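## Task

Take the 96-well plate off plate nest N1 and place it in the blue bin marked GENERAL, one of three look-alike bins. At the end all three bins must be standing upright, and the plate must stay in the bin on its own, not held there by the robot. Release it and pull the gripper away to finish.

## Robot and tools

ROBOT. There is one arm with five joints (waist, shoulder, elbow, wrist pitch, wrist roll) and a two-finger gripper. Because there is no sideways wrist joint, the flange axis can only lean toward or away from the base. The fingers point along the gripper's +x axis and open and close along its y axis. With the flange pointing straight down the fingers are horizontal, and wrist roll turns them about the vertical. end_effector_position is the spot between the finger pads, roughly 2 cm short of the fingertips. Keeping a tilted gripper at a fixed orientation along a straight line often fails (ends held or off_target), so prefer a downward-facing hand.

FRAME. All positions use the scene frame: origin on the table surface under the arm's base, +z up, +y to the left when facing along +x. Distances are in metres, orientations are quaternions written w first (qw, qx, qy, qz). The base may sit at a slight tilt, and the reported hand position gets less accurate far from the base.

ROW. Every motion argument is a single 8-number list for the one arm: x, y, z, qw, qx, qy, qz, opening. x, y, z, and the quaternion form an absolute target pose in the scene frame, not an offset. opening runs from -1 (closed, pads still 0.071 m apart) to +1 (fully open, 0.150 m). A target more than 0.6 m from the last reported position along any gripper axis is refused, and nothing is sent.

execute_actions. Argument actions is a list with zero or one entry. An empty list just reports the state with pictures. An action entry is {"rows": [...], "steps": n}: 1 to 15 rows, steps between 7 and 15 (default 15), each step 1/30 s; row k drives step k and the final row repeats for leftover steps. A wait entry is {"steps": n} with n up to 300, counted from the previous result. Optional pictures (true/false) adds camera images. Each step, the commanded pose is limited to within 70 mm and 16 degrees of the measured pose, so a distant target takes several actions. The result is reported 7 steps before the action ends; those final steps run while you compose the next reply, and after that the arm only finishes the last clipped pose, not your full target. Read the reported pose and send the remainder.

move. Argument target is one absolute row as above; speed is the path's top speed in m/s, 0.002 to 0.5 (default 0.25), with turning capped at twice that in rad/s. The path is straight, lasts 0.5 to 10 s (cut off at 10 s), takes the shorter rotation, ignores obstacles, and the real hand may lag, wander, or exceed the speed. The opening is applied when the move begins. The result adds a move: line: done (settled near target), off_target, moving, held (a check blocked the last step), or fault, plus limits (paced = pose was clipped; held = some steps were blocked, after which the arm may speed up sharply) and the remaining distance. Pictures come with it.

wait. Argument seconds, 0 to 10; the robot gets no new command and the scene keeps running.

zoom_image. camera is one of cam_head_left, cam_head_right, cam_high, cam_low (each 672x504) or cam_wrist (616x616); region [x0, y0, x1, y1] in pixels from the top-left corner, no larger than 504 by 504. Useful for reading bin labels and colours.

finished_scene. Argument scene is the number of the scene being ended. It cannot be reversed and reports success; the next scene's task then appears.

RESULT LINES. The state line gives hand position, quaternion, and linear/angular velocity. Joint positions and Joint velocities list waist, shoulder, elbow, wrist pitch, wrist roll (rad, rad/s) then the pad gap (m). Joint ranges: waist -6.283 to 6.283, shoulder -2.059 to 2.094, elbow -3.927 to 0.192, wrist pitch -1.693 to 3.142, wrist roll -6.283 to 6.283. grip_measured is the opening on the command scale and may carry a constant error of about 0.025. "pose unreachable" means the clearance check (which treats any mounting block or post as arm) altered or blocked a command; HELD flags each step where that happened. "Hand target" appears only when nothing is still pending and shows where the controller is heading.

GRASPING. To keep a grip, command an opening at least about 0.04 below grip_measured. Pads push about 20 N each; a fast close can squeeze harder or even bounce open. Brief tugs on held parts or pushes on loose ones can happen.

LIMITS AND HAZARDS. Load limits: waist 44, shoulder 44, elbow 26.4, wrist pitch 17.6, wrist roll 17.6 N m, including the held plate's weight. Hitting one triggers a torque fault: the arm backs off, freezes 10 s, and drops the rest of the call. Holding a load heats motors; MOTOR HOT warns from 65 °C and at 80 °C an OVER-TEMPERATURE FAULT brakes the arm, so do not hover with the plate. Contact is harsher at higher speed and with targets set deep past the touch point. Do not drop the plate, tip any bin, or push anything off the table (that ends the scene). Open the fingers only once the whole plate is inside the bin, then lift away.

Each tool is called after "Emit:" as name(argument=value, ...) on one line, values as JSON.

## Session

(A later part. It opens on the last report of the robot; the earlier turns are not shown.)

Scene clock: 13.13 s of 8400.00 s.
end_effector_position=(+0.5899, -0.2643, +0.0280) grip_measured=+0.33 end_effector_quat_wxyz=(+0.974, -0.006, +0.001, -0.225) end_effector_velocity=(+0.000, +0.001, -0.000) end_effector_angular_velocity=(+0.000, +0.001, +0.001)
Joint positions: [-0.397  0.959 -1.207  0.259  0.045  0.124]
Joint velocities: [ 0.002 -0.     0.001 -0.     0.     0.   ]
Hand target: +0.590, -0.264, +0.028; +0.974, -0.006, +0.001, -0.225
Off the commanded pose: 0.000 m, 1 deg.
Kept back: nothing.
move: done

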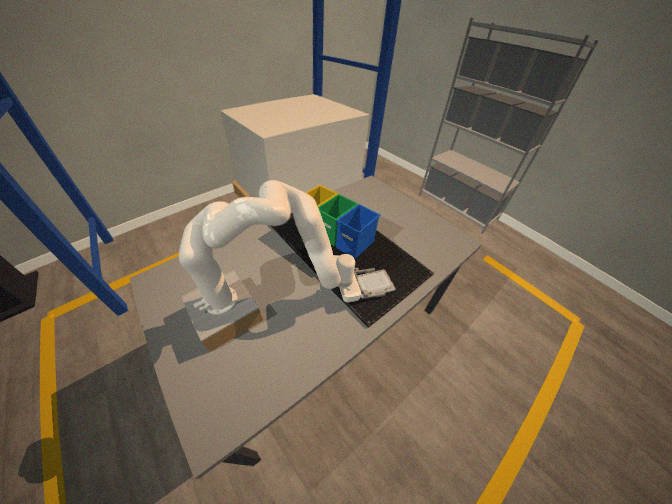

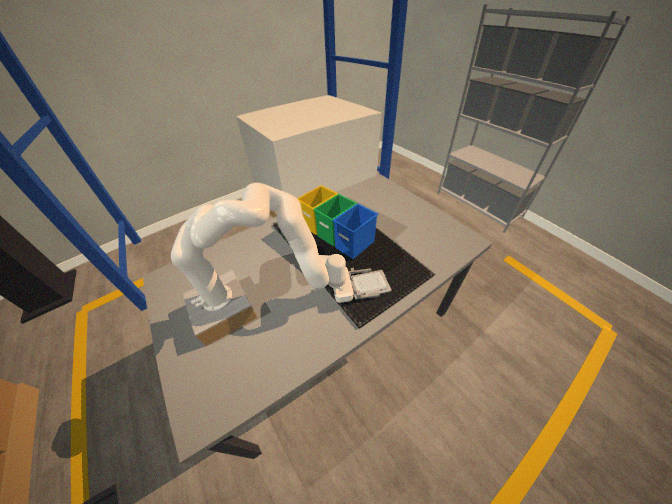

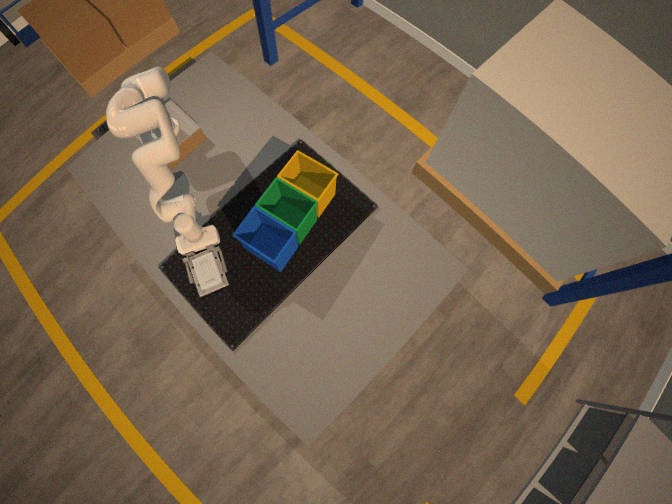

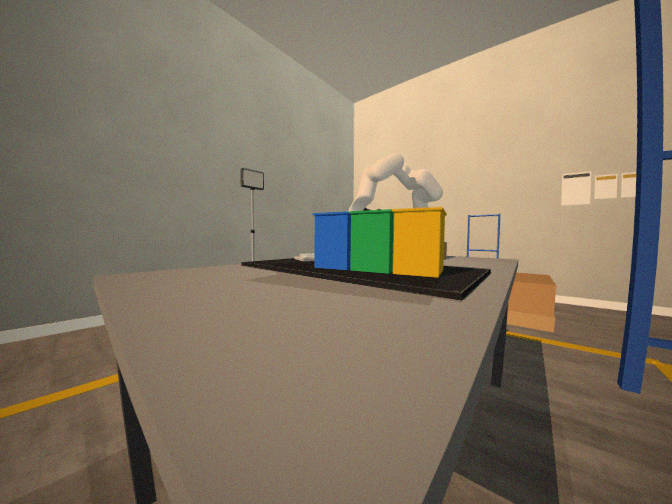

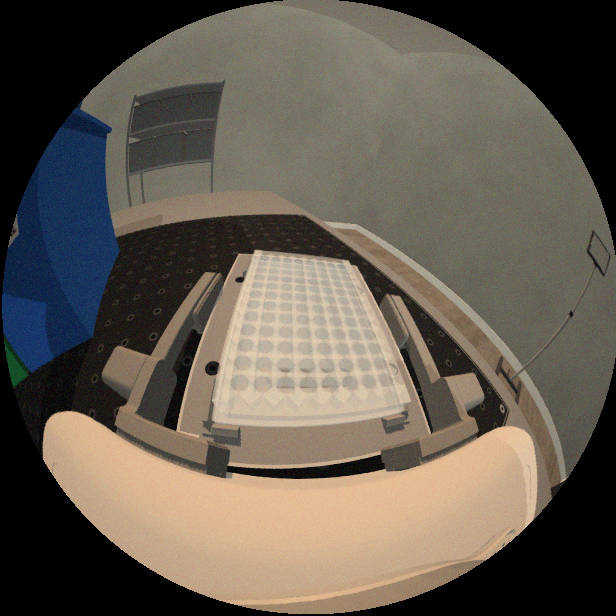

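Gripping the nest. Release a bit, raise.

Emit:
move(target=[0.590,-0.264,0.04,0.974,0,0,-0.225,0.45], speed=0.03)

Emit:
move(target=[0.590,-0.264,0.04,0.974,0,0,-0.225,-0.75])

Scene clock: 14.13 s of 8400.00 s.
end_effector_position=(+0.5900, -0.2639, +0.0399) grip_measured=+0.45 end_effector_quat_wxyz=(+0.974, -0.006, +0.001, -0.225) end_effector_velocity=(-0.001, +0.001, -0.001) end_effector_angular_velocity=(+0.002, +0.005, +0.000)
Joint positions: [-0.396  0.922 -1.185  0.274  0.045  0.128]
Joint velocities: [ 0.001 -0.001  0.004  0.003  0.     0.   ]
Hand target: +0.590, -0.264, +0.040; +0.974, -0.006, +0.001, -0.225
Off the commanded pose: 0.000 m, 1 deg.
Kept back: nothing.
move: done

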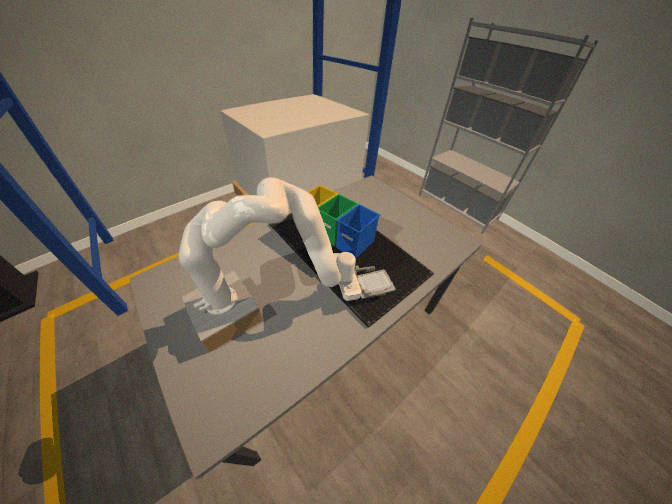

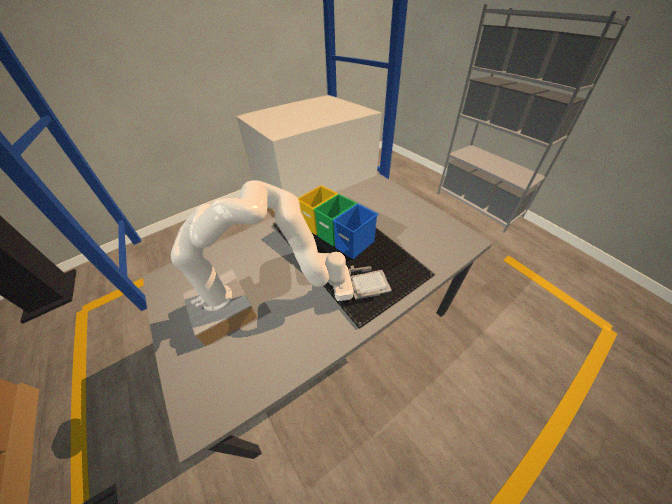

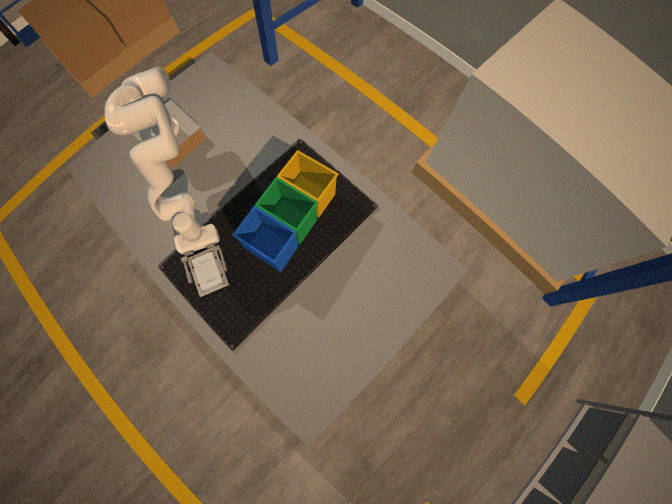

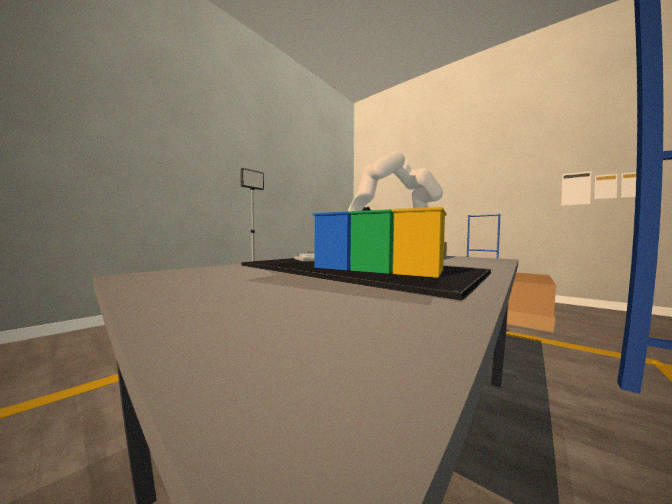

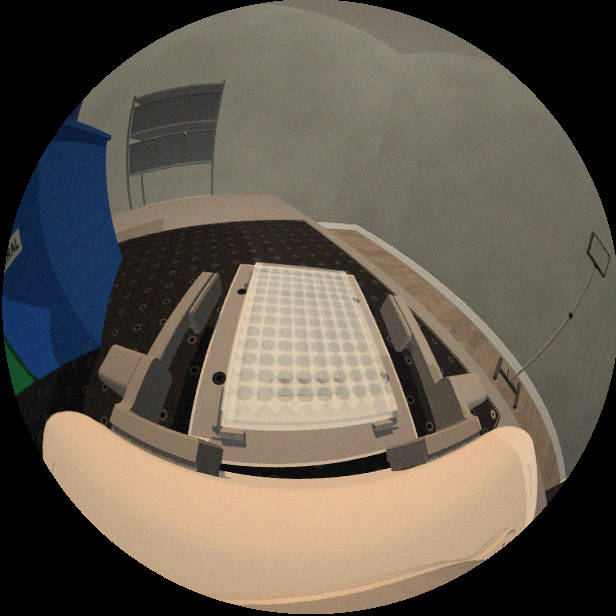

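Scene clock: 14.83 s of 8400.00 s.
end_effector_position=(+0.5899, -0.2641, +0.0399) grip_measured=-0.62 end_effector_quat_wxyz=(+0.974, -0.006, +0.001, -0.225) end_effector_velocity=(+0.001, +0.001, +0.000) end_effector_angular_velocity=(-0.000, -0.001, +0.002)
Joint positions: [-0.397  0.922 -1.185  0.274  0.045  0.086]
Joint velocities: [ 0.001 -0.    -0.    -0.    -0.001  0.   ]
Hand target: +0.590, -0.264, +0.040; +0.974, -0.006, +0.001, -0.225
Off the commanded pose: 0.000 m, 1 deg.
Kept back: nothing.
move: done

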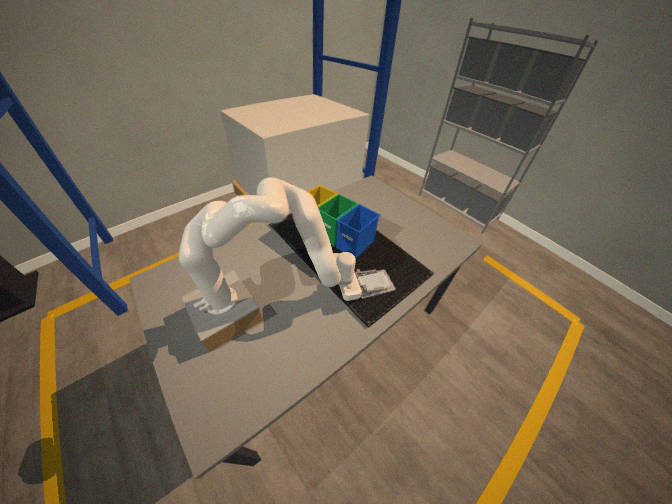

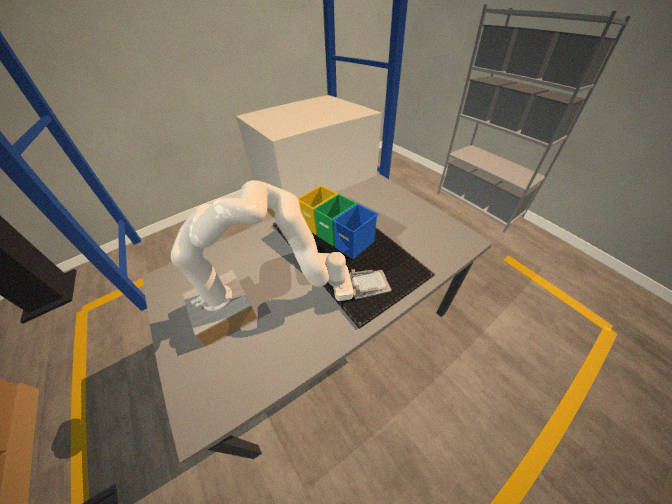

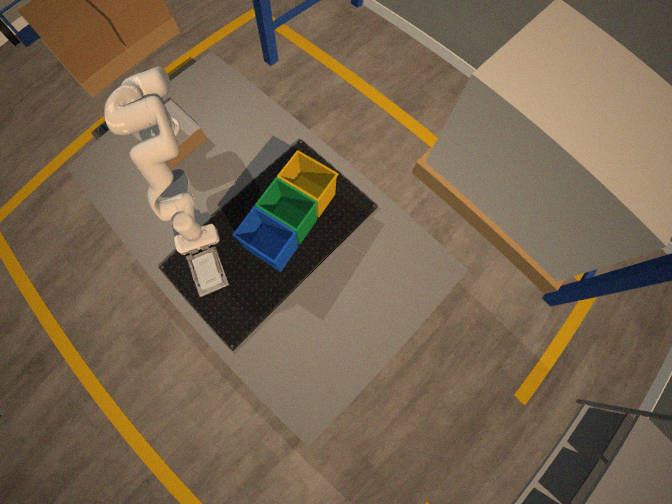

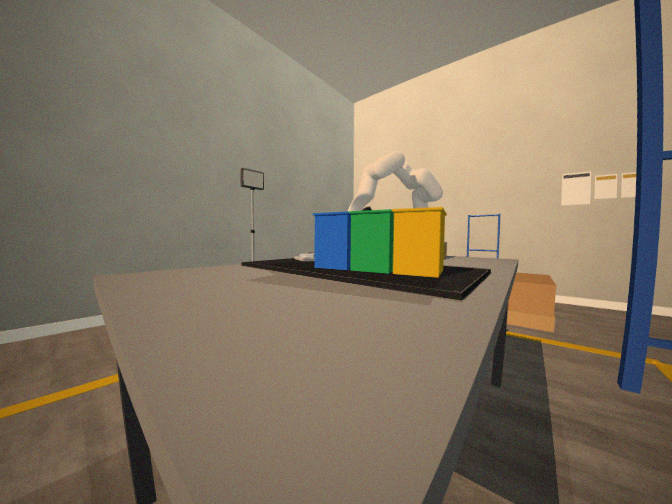

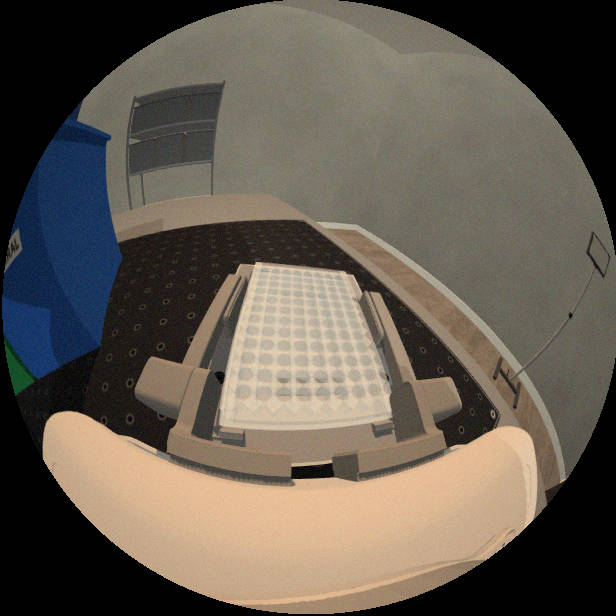

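Emit:
move(target=[0.56,-0.25,0.30,0.974,0,0,-0.225,-0.75], speed=0.15)

Emit:
move(target=[0.56,-0.08,0.30,1,0,0,0,-0.75], speed=0.15)

Scene clock: 17.37 s of 8400.00 s.
end_effector_position=(+0.5599, -0.2500, +0.2995) grip_measured=-0.62 end_effector_quat_wxyz=(+0.974, -0.006, +0.002, -0.225) end_effector_velocity=(+0.001, -0.000, +0.005) end_effector_angular_velocity=(-0.002, -0.004, +0.000)
Joint positions: [-0.401  0.164 -0.931  0.778  0.04   0.086]
Joint velocities: [-0.    -0.006 -0.004  0.006 -0.     0.   ]
Hand target: +0.560, -0.250, +0.300; +0.974, -0.006, +0.001, -0.225
Off the commanded pose: 0.000 m, 1 deg.
Kept back: nothing.
move: done

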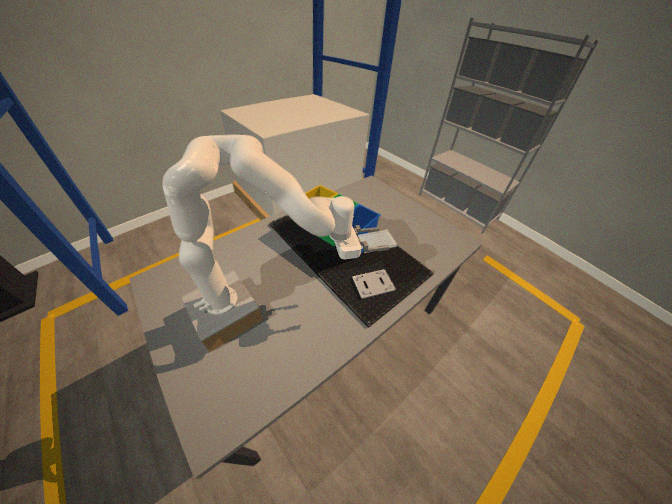

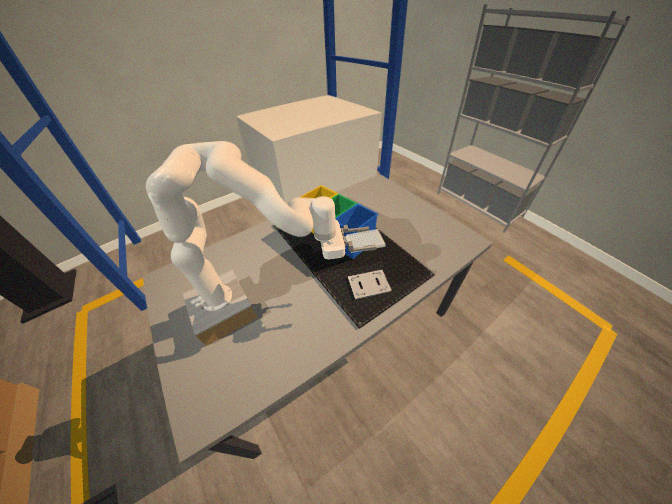

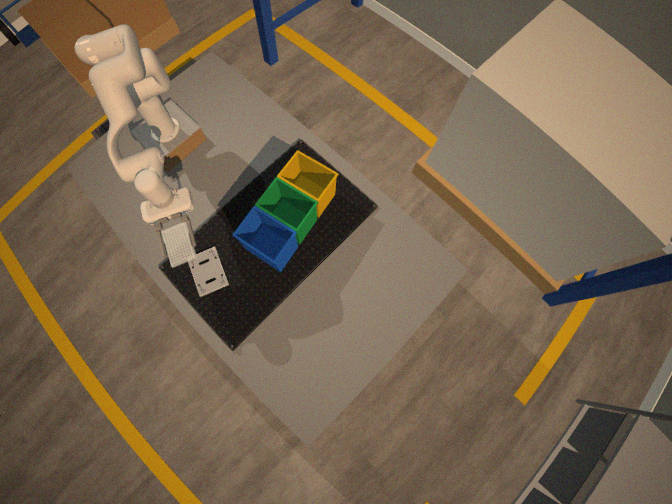

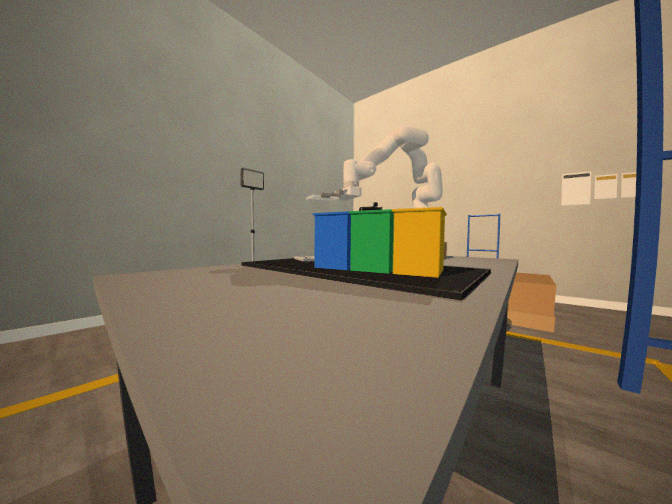

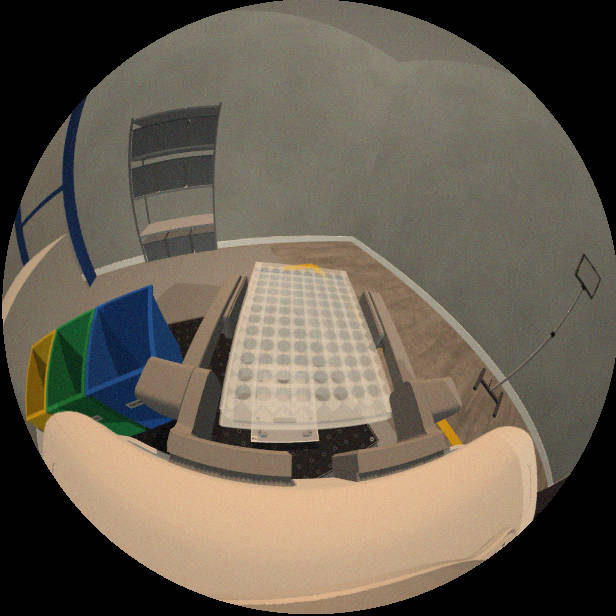

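Scene clock: 19.33 s of 8400.00 s.
end_effector_position=(+0.5595, -0.0800, +0.2999) grip_measured=-0.71 end_effector_quat_wxyz=(+1.000, -0.007, +0.002, -0.000) end_effector_velocity=(+0.001, +0.001, +0.001) end_effector_angular_velocity=(-0.001, -0.003, +0.002)
Joint positions: [-0.186  0.018 -0.752  0.742 -0.198  0.082]
Joint velocities: [ 0.001 -0.    -0.001 -0.001 -0.001  0.   ]
Hand target: +0.560, -0.080, +0.300; +1.000, -0.007, +0.001, +0.000
Off the commanded pose: 0.000 m, 1 deg.
Kept back: nothing.
move: done

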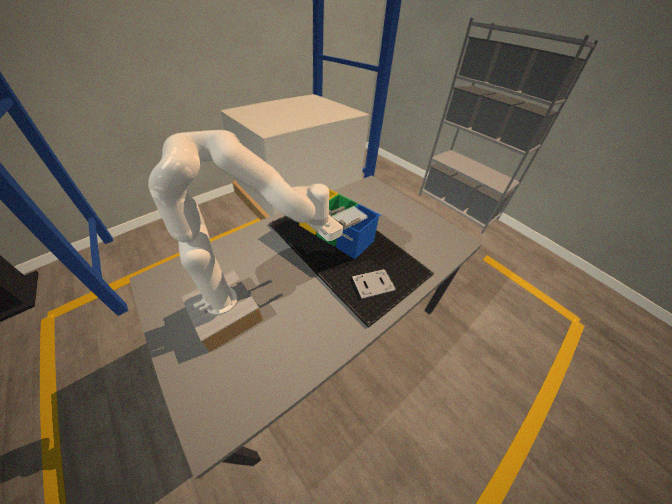

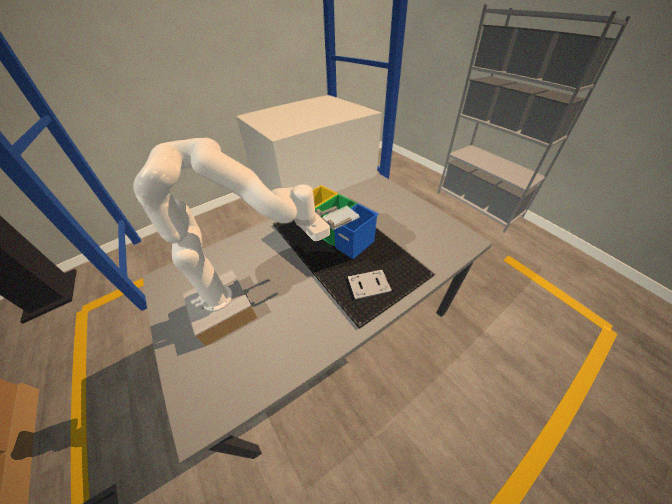

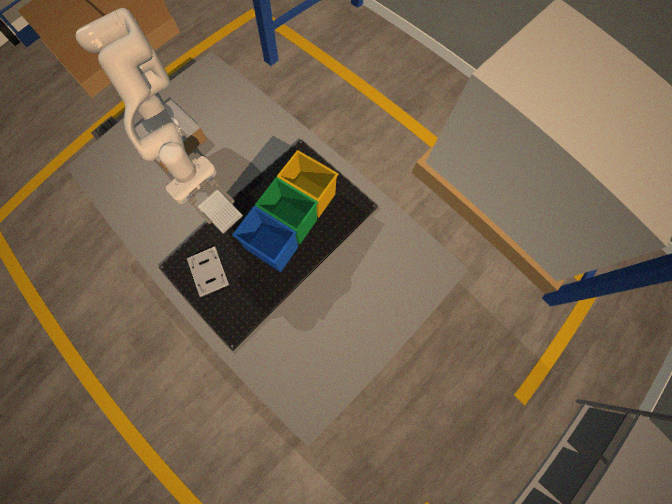

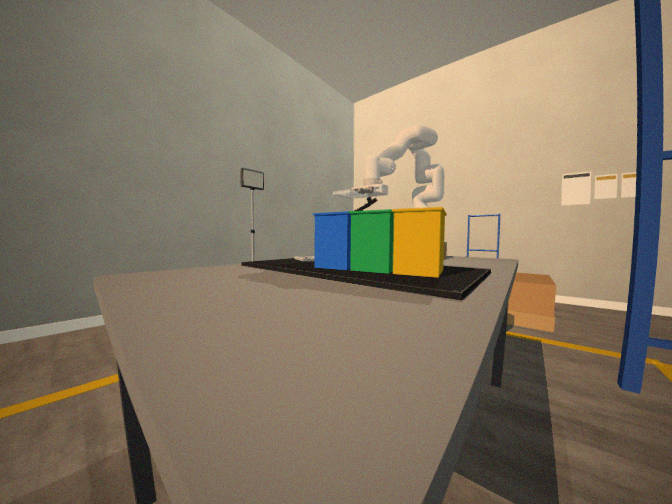

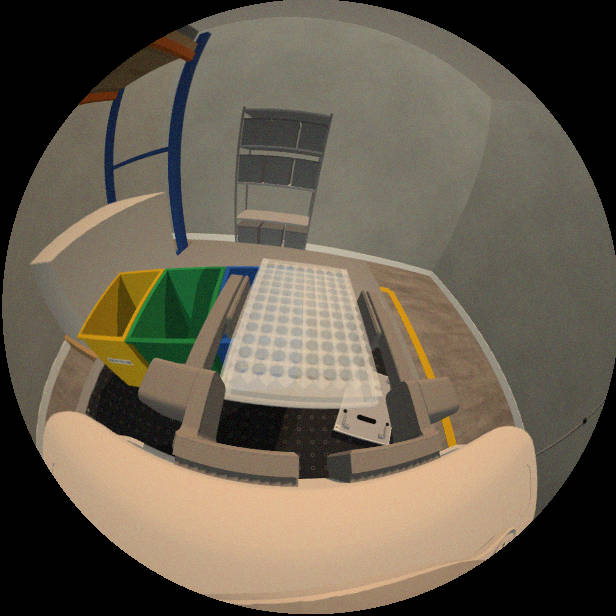

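Emit:
move(target=[0.70,-0.085,0.36,0.866,0,0.5,0,-0.9], speed=0.12)

Scene clock: 24.43 s of 8400.00 s.
end_effector_position=(+0.6985, -0.0845, +0.3593) grip_measured=-0.71 end_effector_quat_wxyz=(+0.960, +0.025, +0.277, -0.029) end_effector_velocity=(+0.001, -0.000, +0.000) end_effector_angular_velocity=(-0.000, -0.004, +0.000)
Joint positions: [-0.131  0.991 -2.701  2.28  -0.086  0.082]
Joint velocities: [-0.001  0.     0.    -0.004 -0.001  0.   ]
Hand target: +0.699, -0.084, +0.359; +0.960, +0.025, +0.276, -0.029
Off the commanded pose: 0.002 m, 28 deg; orientation clipped at the last step of the last action.
elbow stopped short: the move would have taken joint 3 (elbow) straighter than the controller allows; a more bent joint 3 avoids this.
Kept back: nothing.
move: off_target; limits=paced

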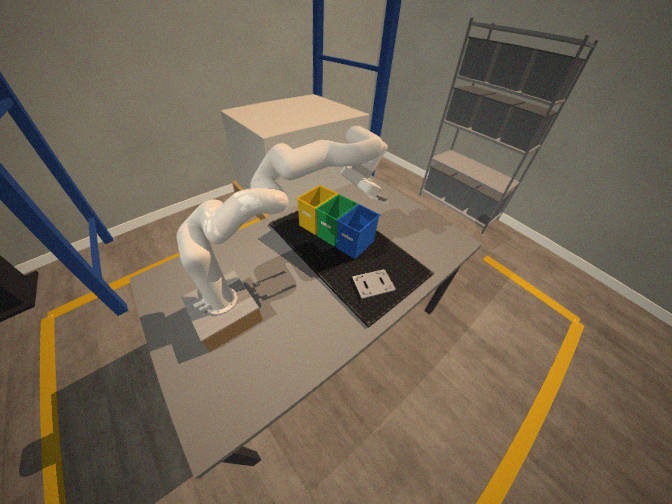

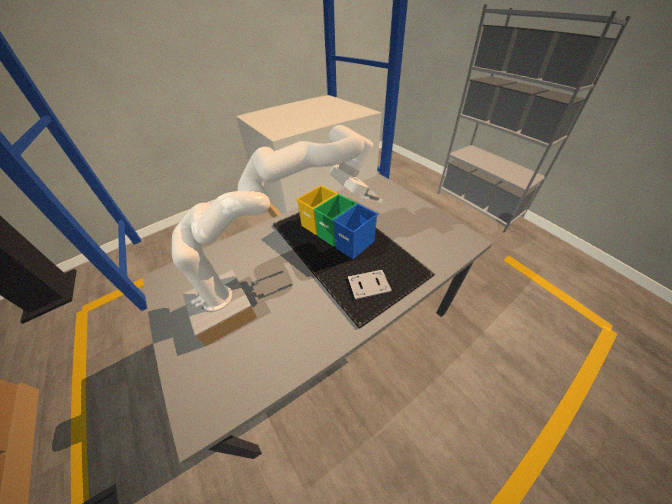

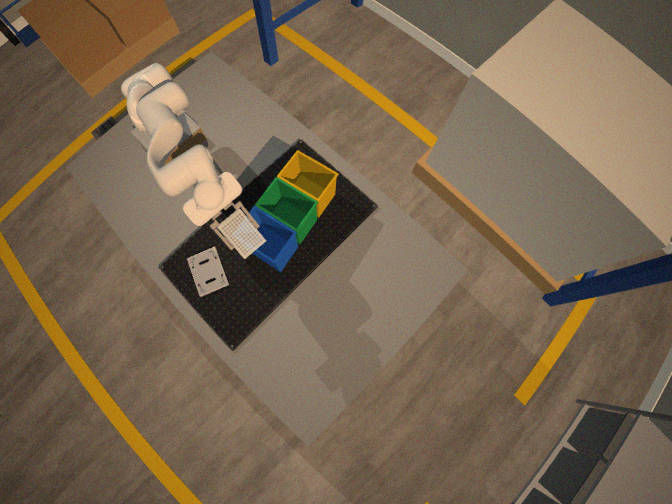

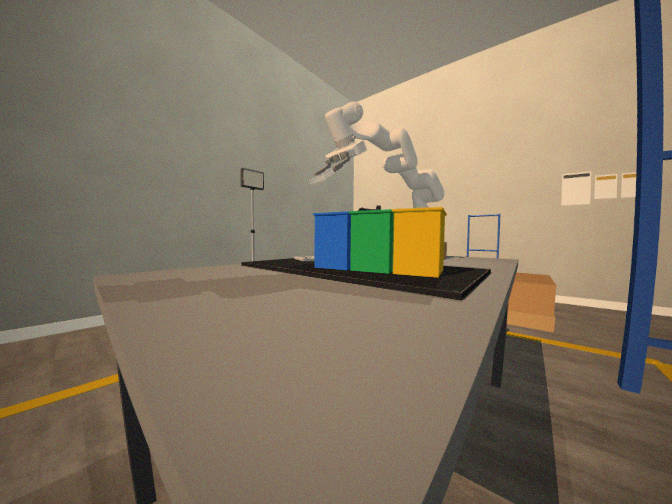

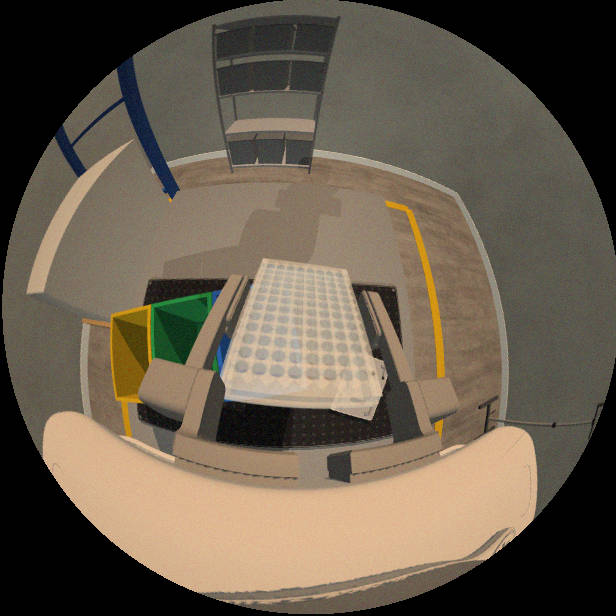

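Emit:
move(target=[0.62,-0.075,0.30,0.82,0,0.57,0,-0.9], speed=0.1)

Scene clock: 28.33 s of 8400.00 s.
end_effector_position=(+0.6193, -0.0749, +0.2998) grip_measured=-0.71 end_effector_quat_wxyz=(+0.894, +0.036, +0.444, -0.041) end_effector_velocity=(-0.001, +0.001, +0.001) end_effector_angular_velocity=(-0.004, +0.003, -0.001)
Joint positions: [-0.124  1.05  -2.701  2.581 -0.052  0.082]
Joint velocities: [ 0.003 -0.    -0.001  0.004  0.005 -0.   ]
Hand target: +0.619, -0.075, +0.300; +0.894, +0.036, +0.444, -0.041
Off the commanded pose: 0.001 m, 18 deg; orientation clipped at the last step of the last action.
elbow stopped short: the move would have taken joint 3 (elbow) straighter than the controller allows; a more bent joint 3 avoids this.
Kept back: nothing.
move: off_target; limits=paced

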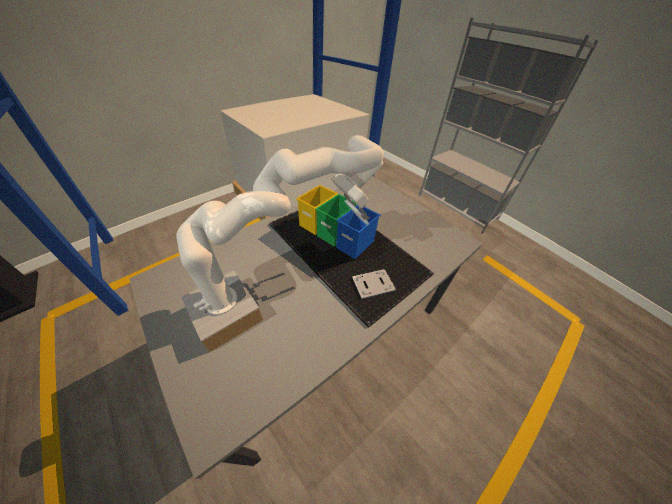

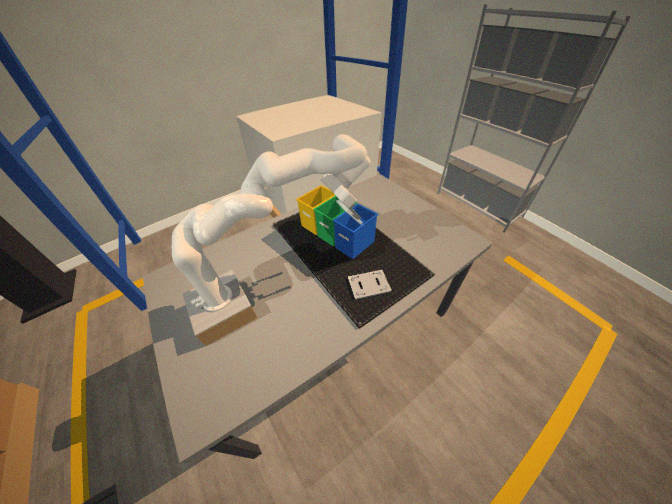

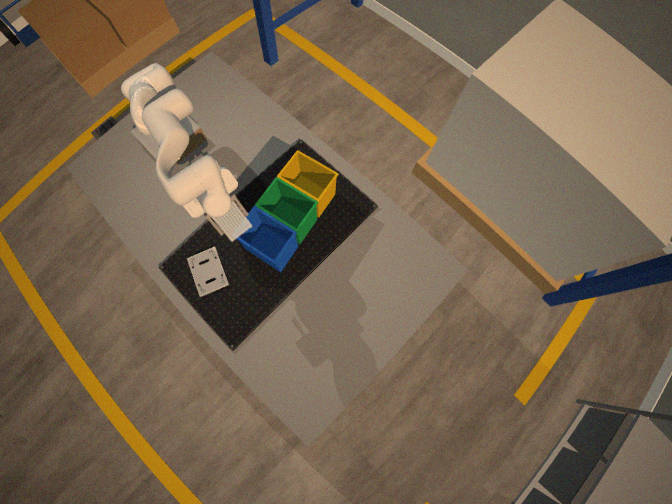

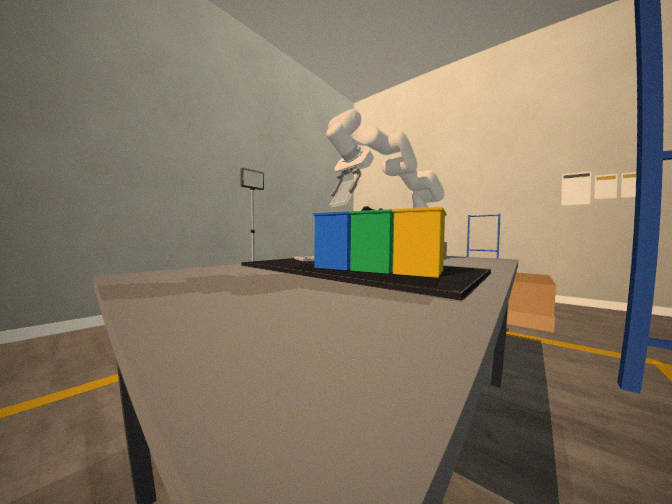

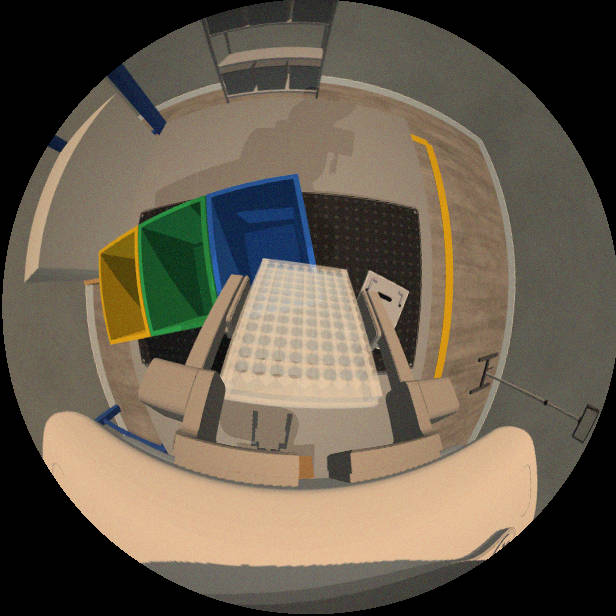

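Emit:
move(target=[0.55,-0.075,0.36,0.707,0,0,-0.707,-0.9], speed=0.15)

Emit:
move(target=[0.70,-0.075,0.36,0.04,-0.574,0.03,0.818,-0.9], speed=0.12)

Scene clock: 35.20 s of 8400.00 s.
end_effector_position=(+0.5508, -0.0753, +0.3602) grip_measured=-0.71 end_effector_quat_wxyz=(+0.708, -0.005, -0.006, -0.707) end_effector_velocity=(-0.000, -0.000, +0.000) end_effector_angular_velocity=(+0.000, -0.003, -0.007)
Joint positions: [ 0.138  0.347 -1.378  1.035  1.694  0.082]
Joint velocities: [-0.     0.001 -0.001 -0.003  0.007 -0.   ]
Hand target: +0.551, -0.075, +0.360; +0.707, -0.005, -0.006, -0.707
Off the commanded pose: 0.001 m, 1 deg.
Kept back: nothing.
move: done; limits=paced

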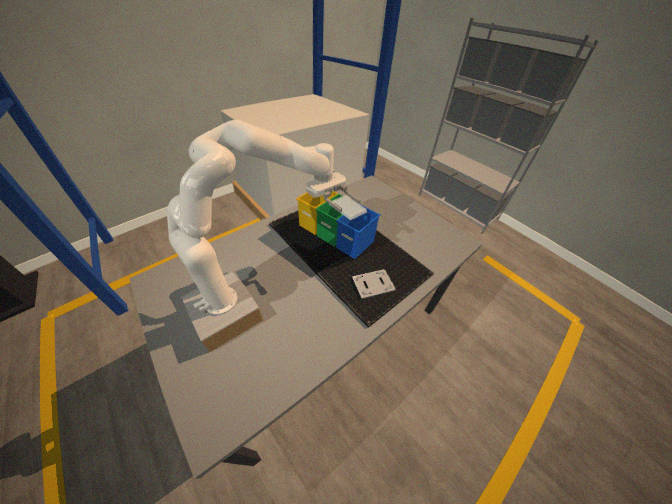

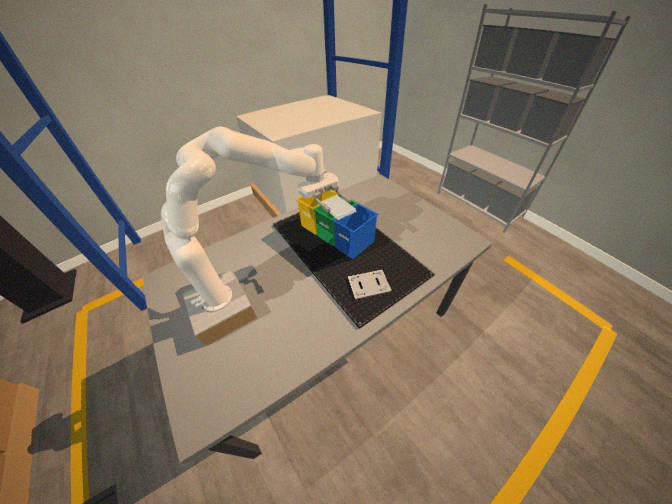

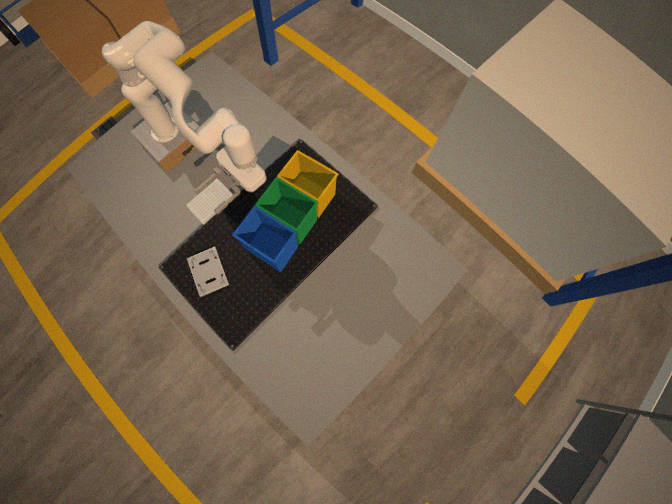

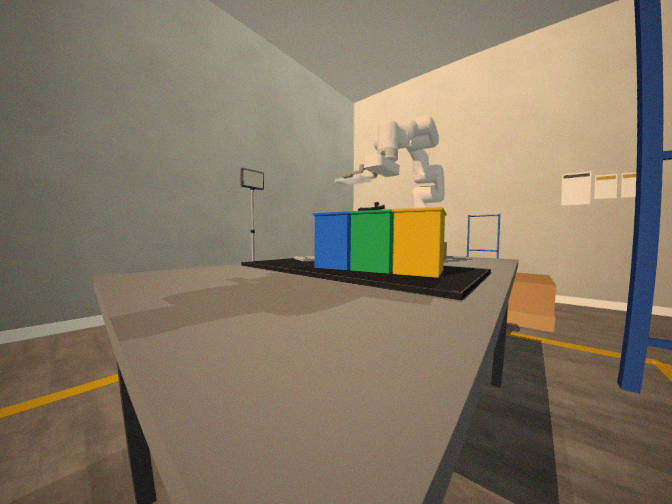

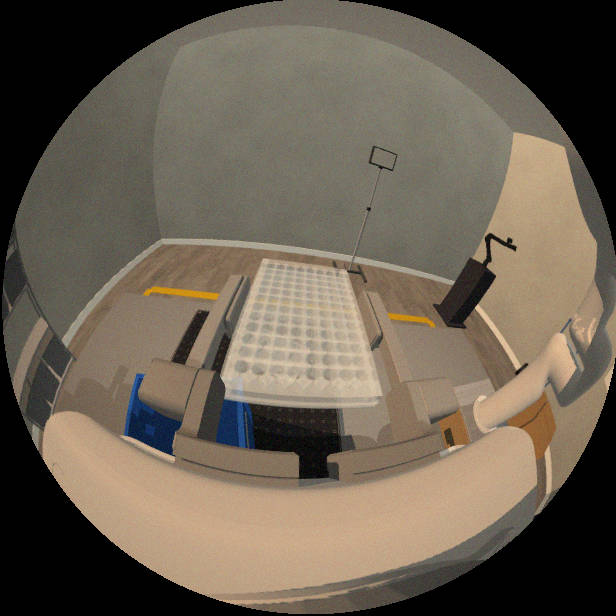

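Scene clock: 43.83 s of 8400.00 s.
end_effector_position=(+0.6994, -0.0748, +0.3599) grip_measured=-0.71 end_effector_quat_wxyz=(+0.043, -0.573, +0.038, +0.817) end_effector_velocity=(+0.001, -0.000, +0.001) end_effector_angular_velocity=(+0.005, -0.006, -0.004)
Joint positions: [-0.099  0.82  -2.042  0.005  3.144  0.082]
Joint velocities: [-0.002 -0.    -0.    -0.005  0.006 -0.   ]
Hand target: +0.699, -0.075, +0.360; +0.043, -0.573, +0.037, +0.817
Off the commanded pose: 0.001 m, 1 deg.
Kept back: nothing.
move: done

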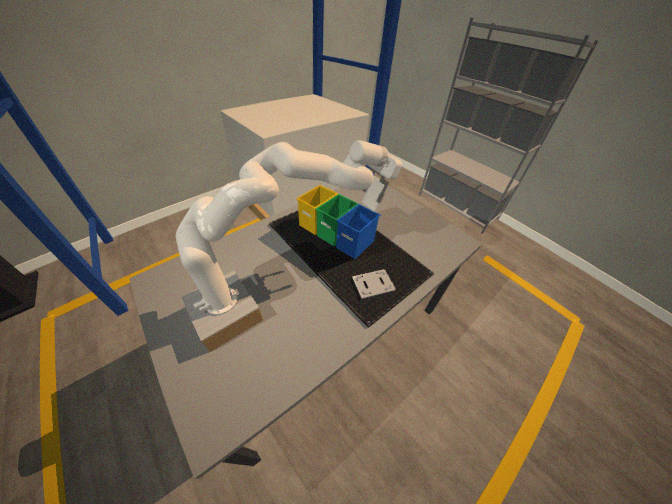

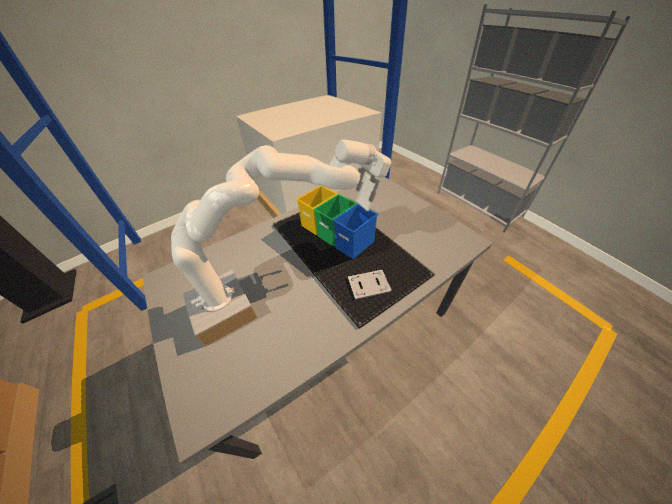

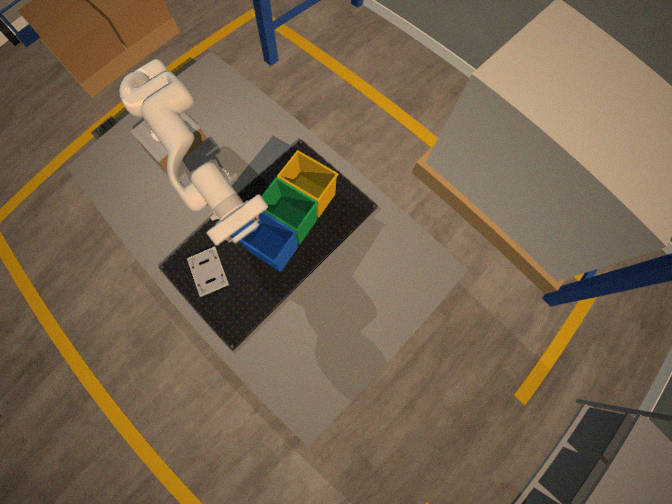

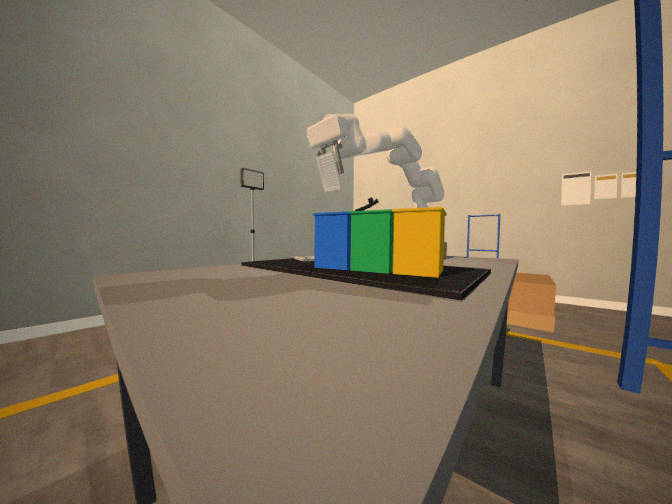

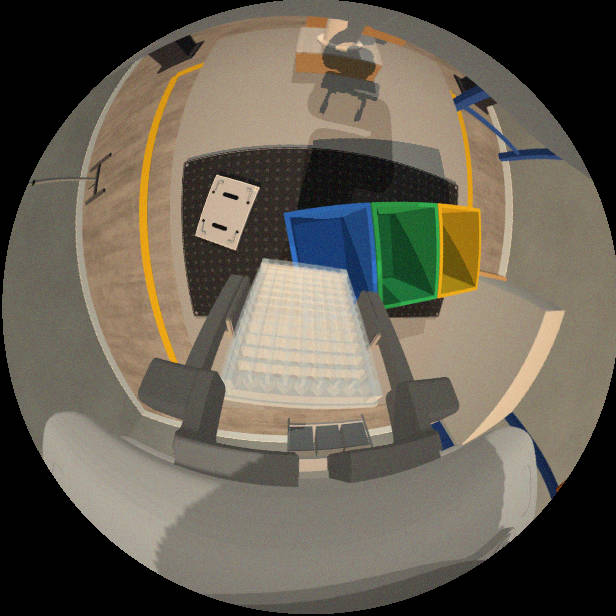

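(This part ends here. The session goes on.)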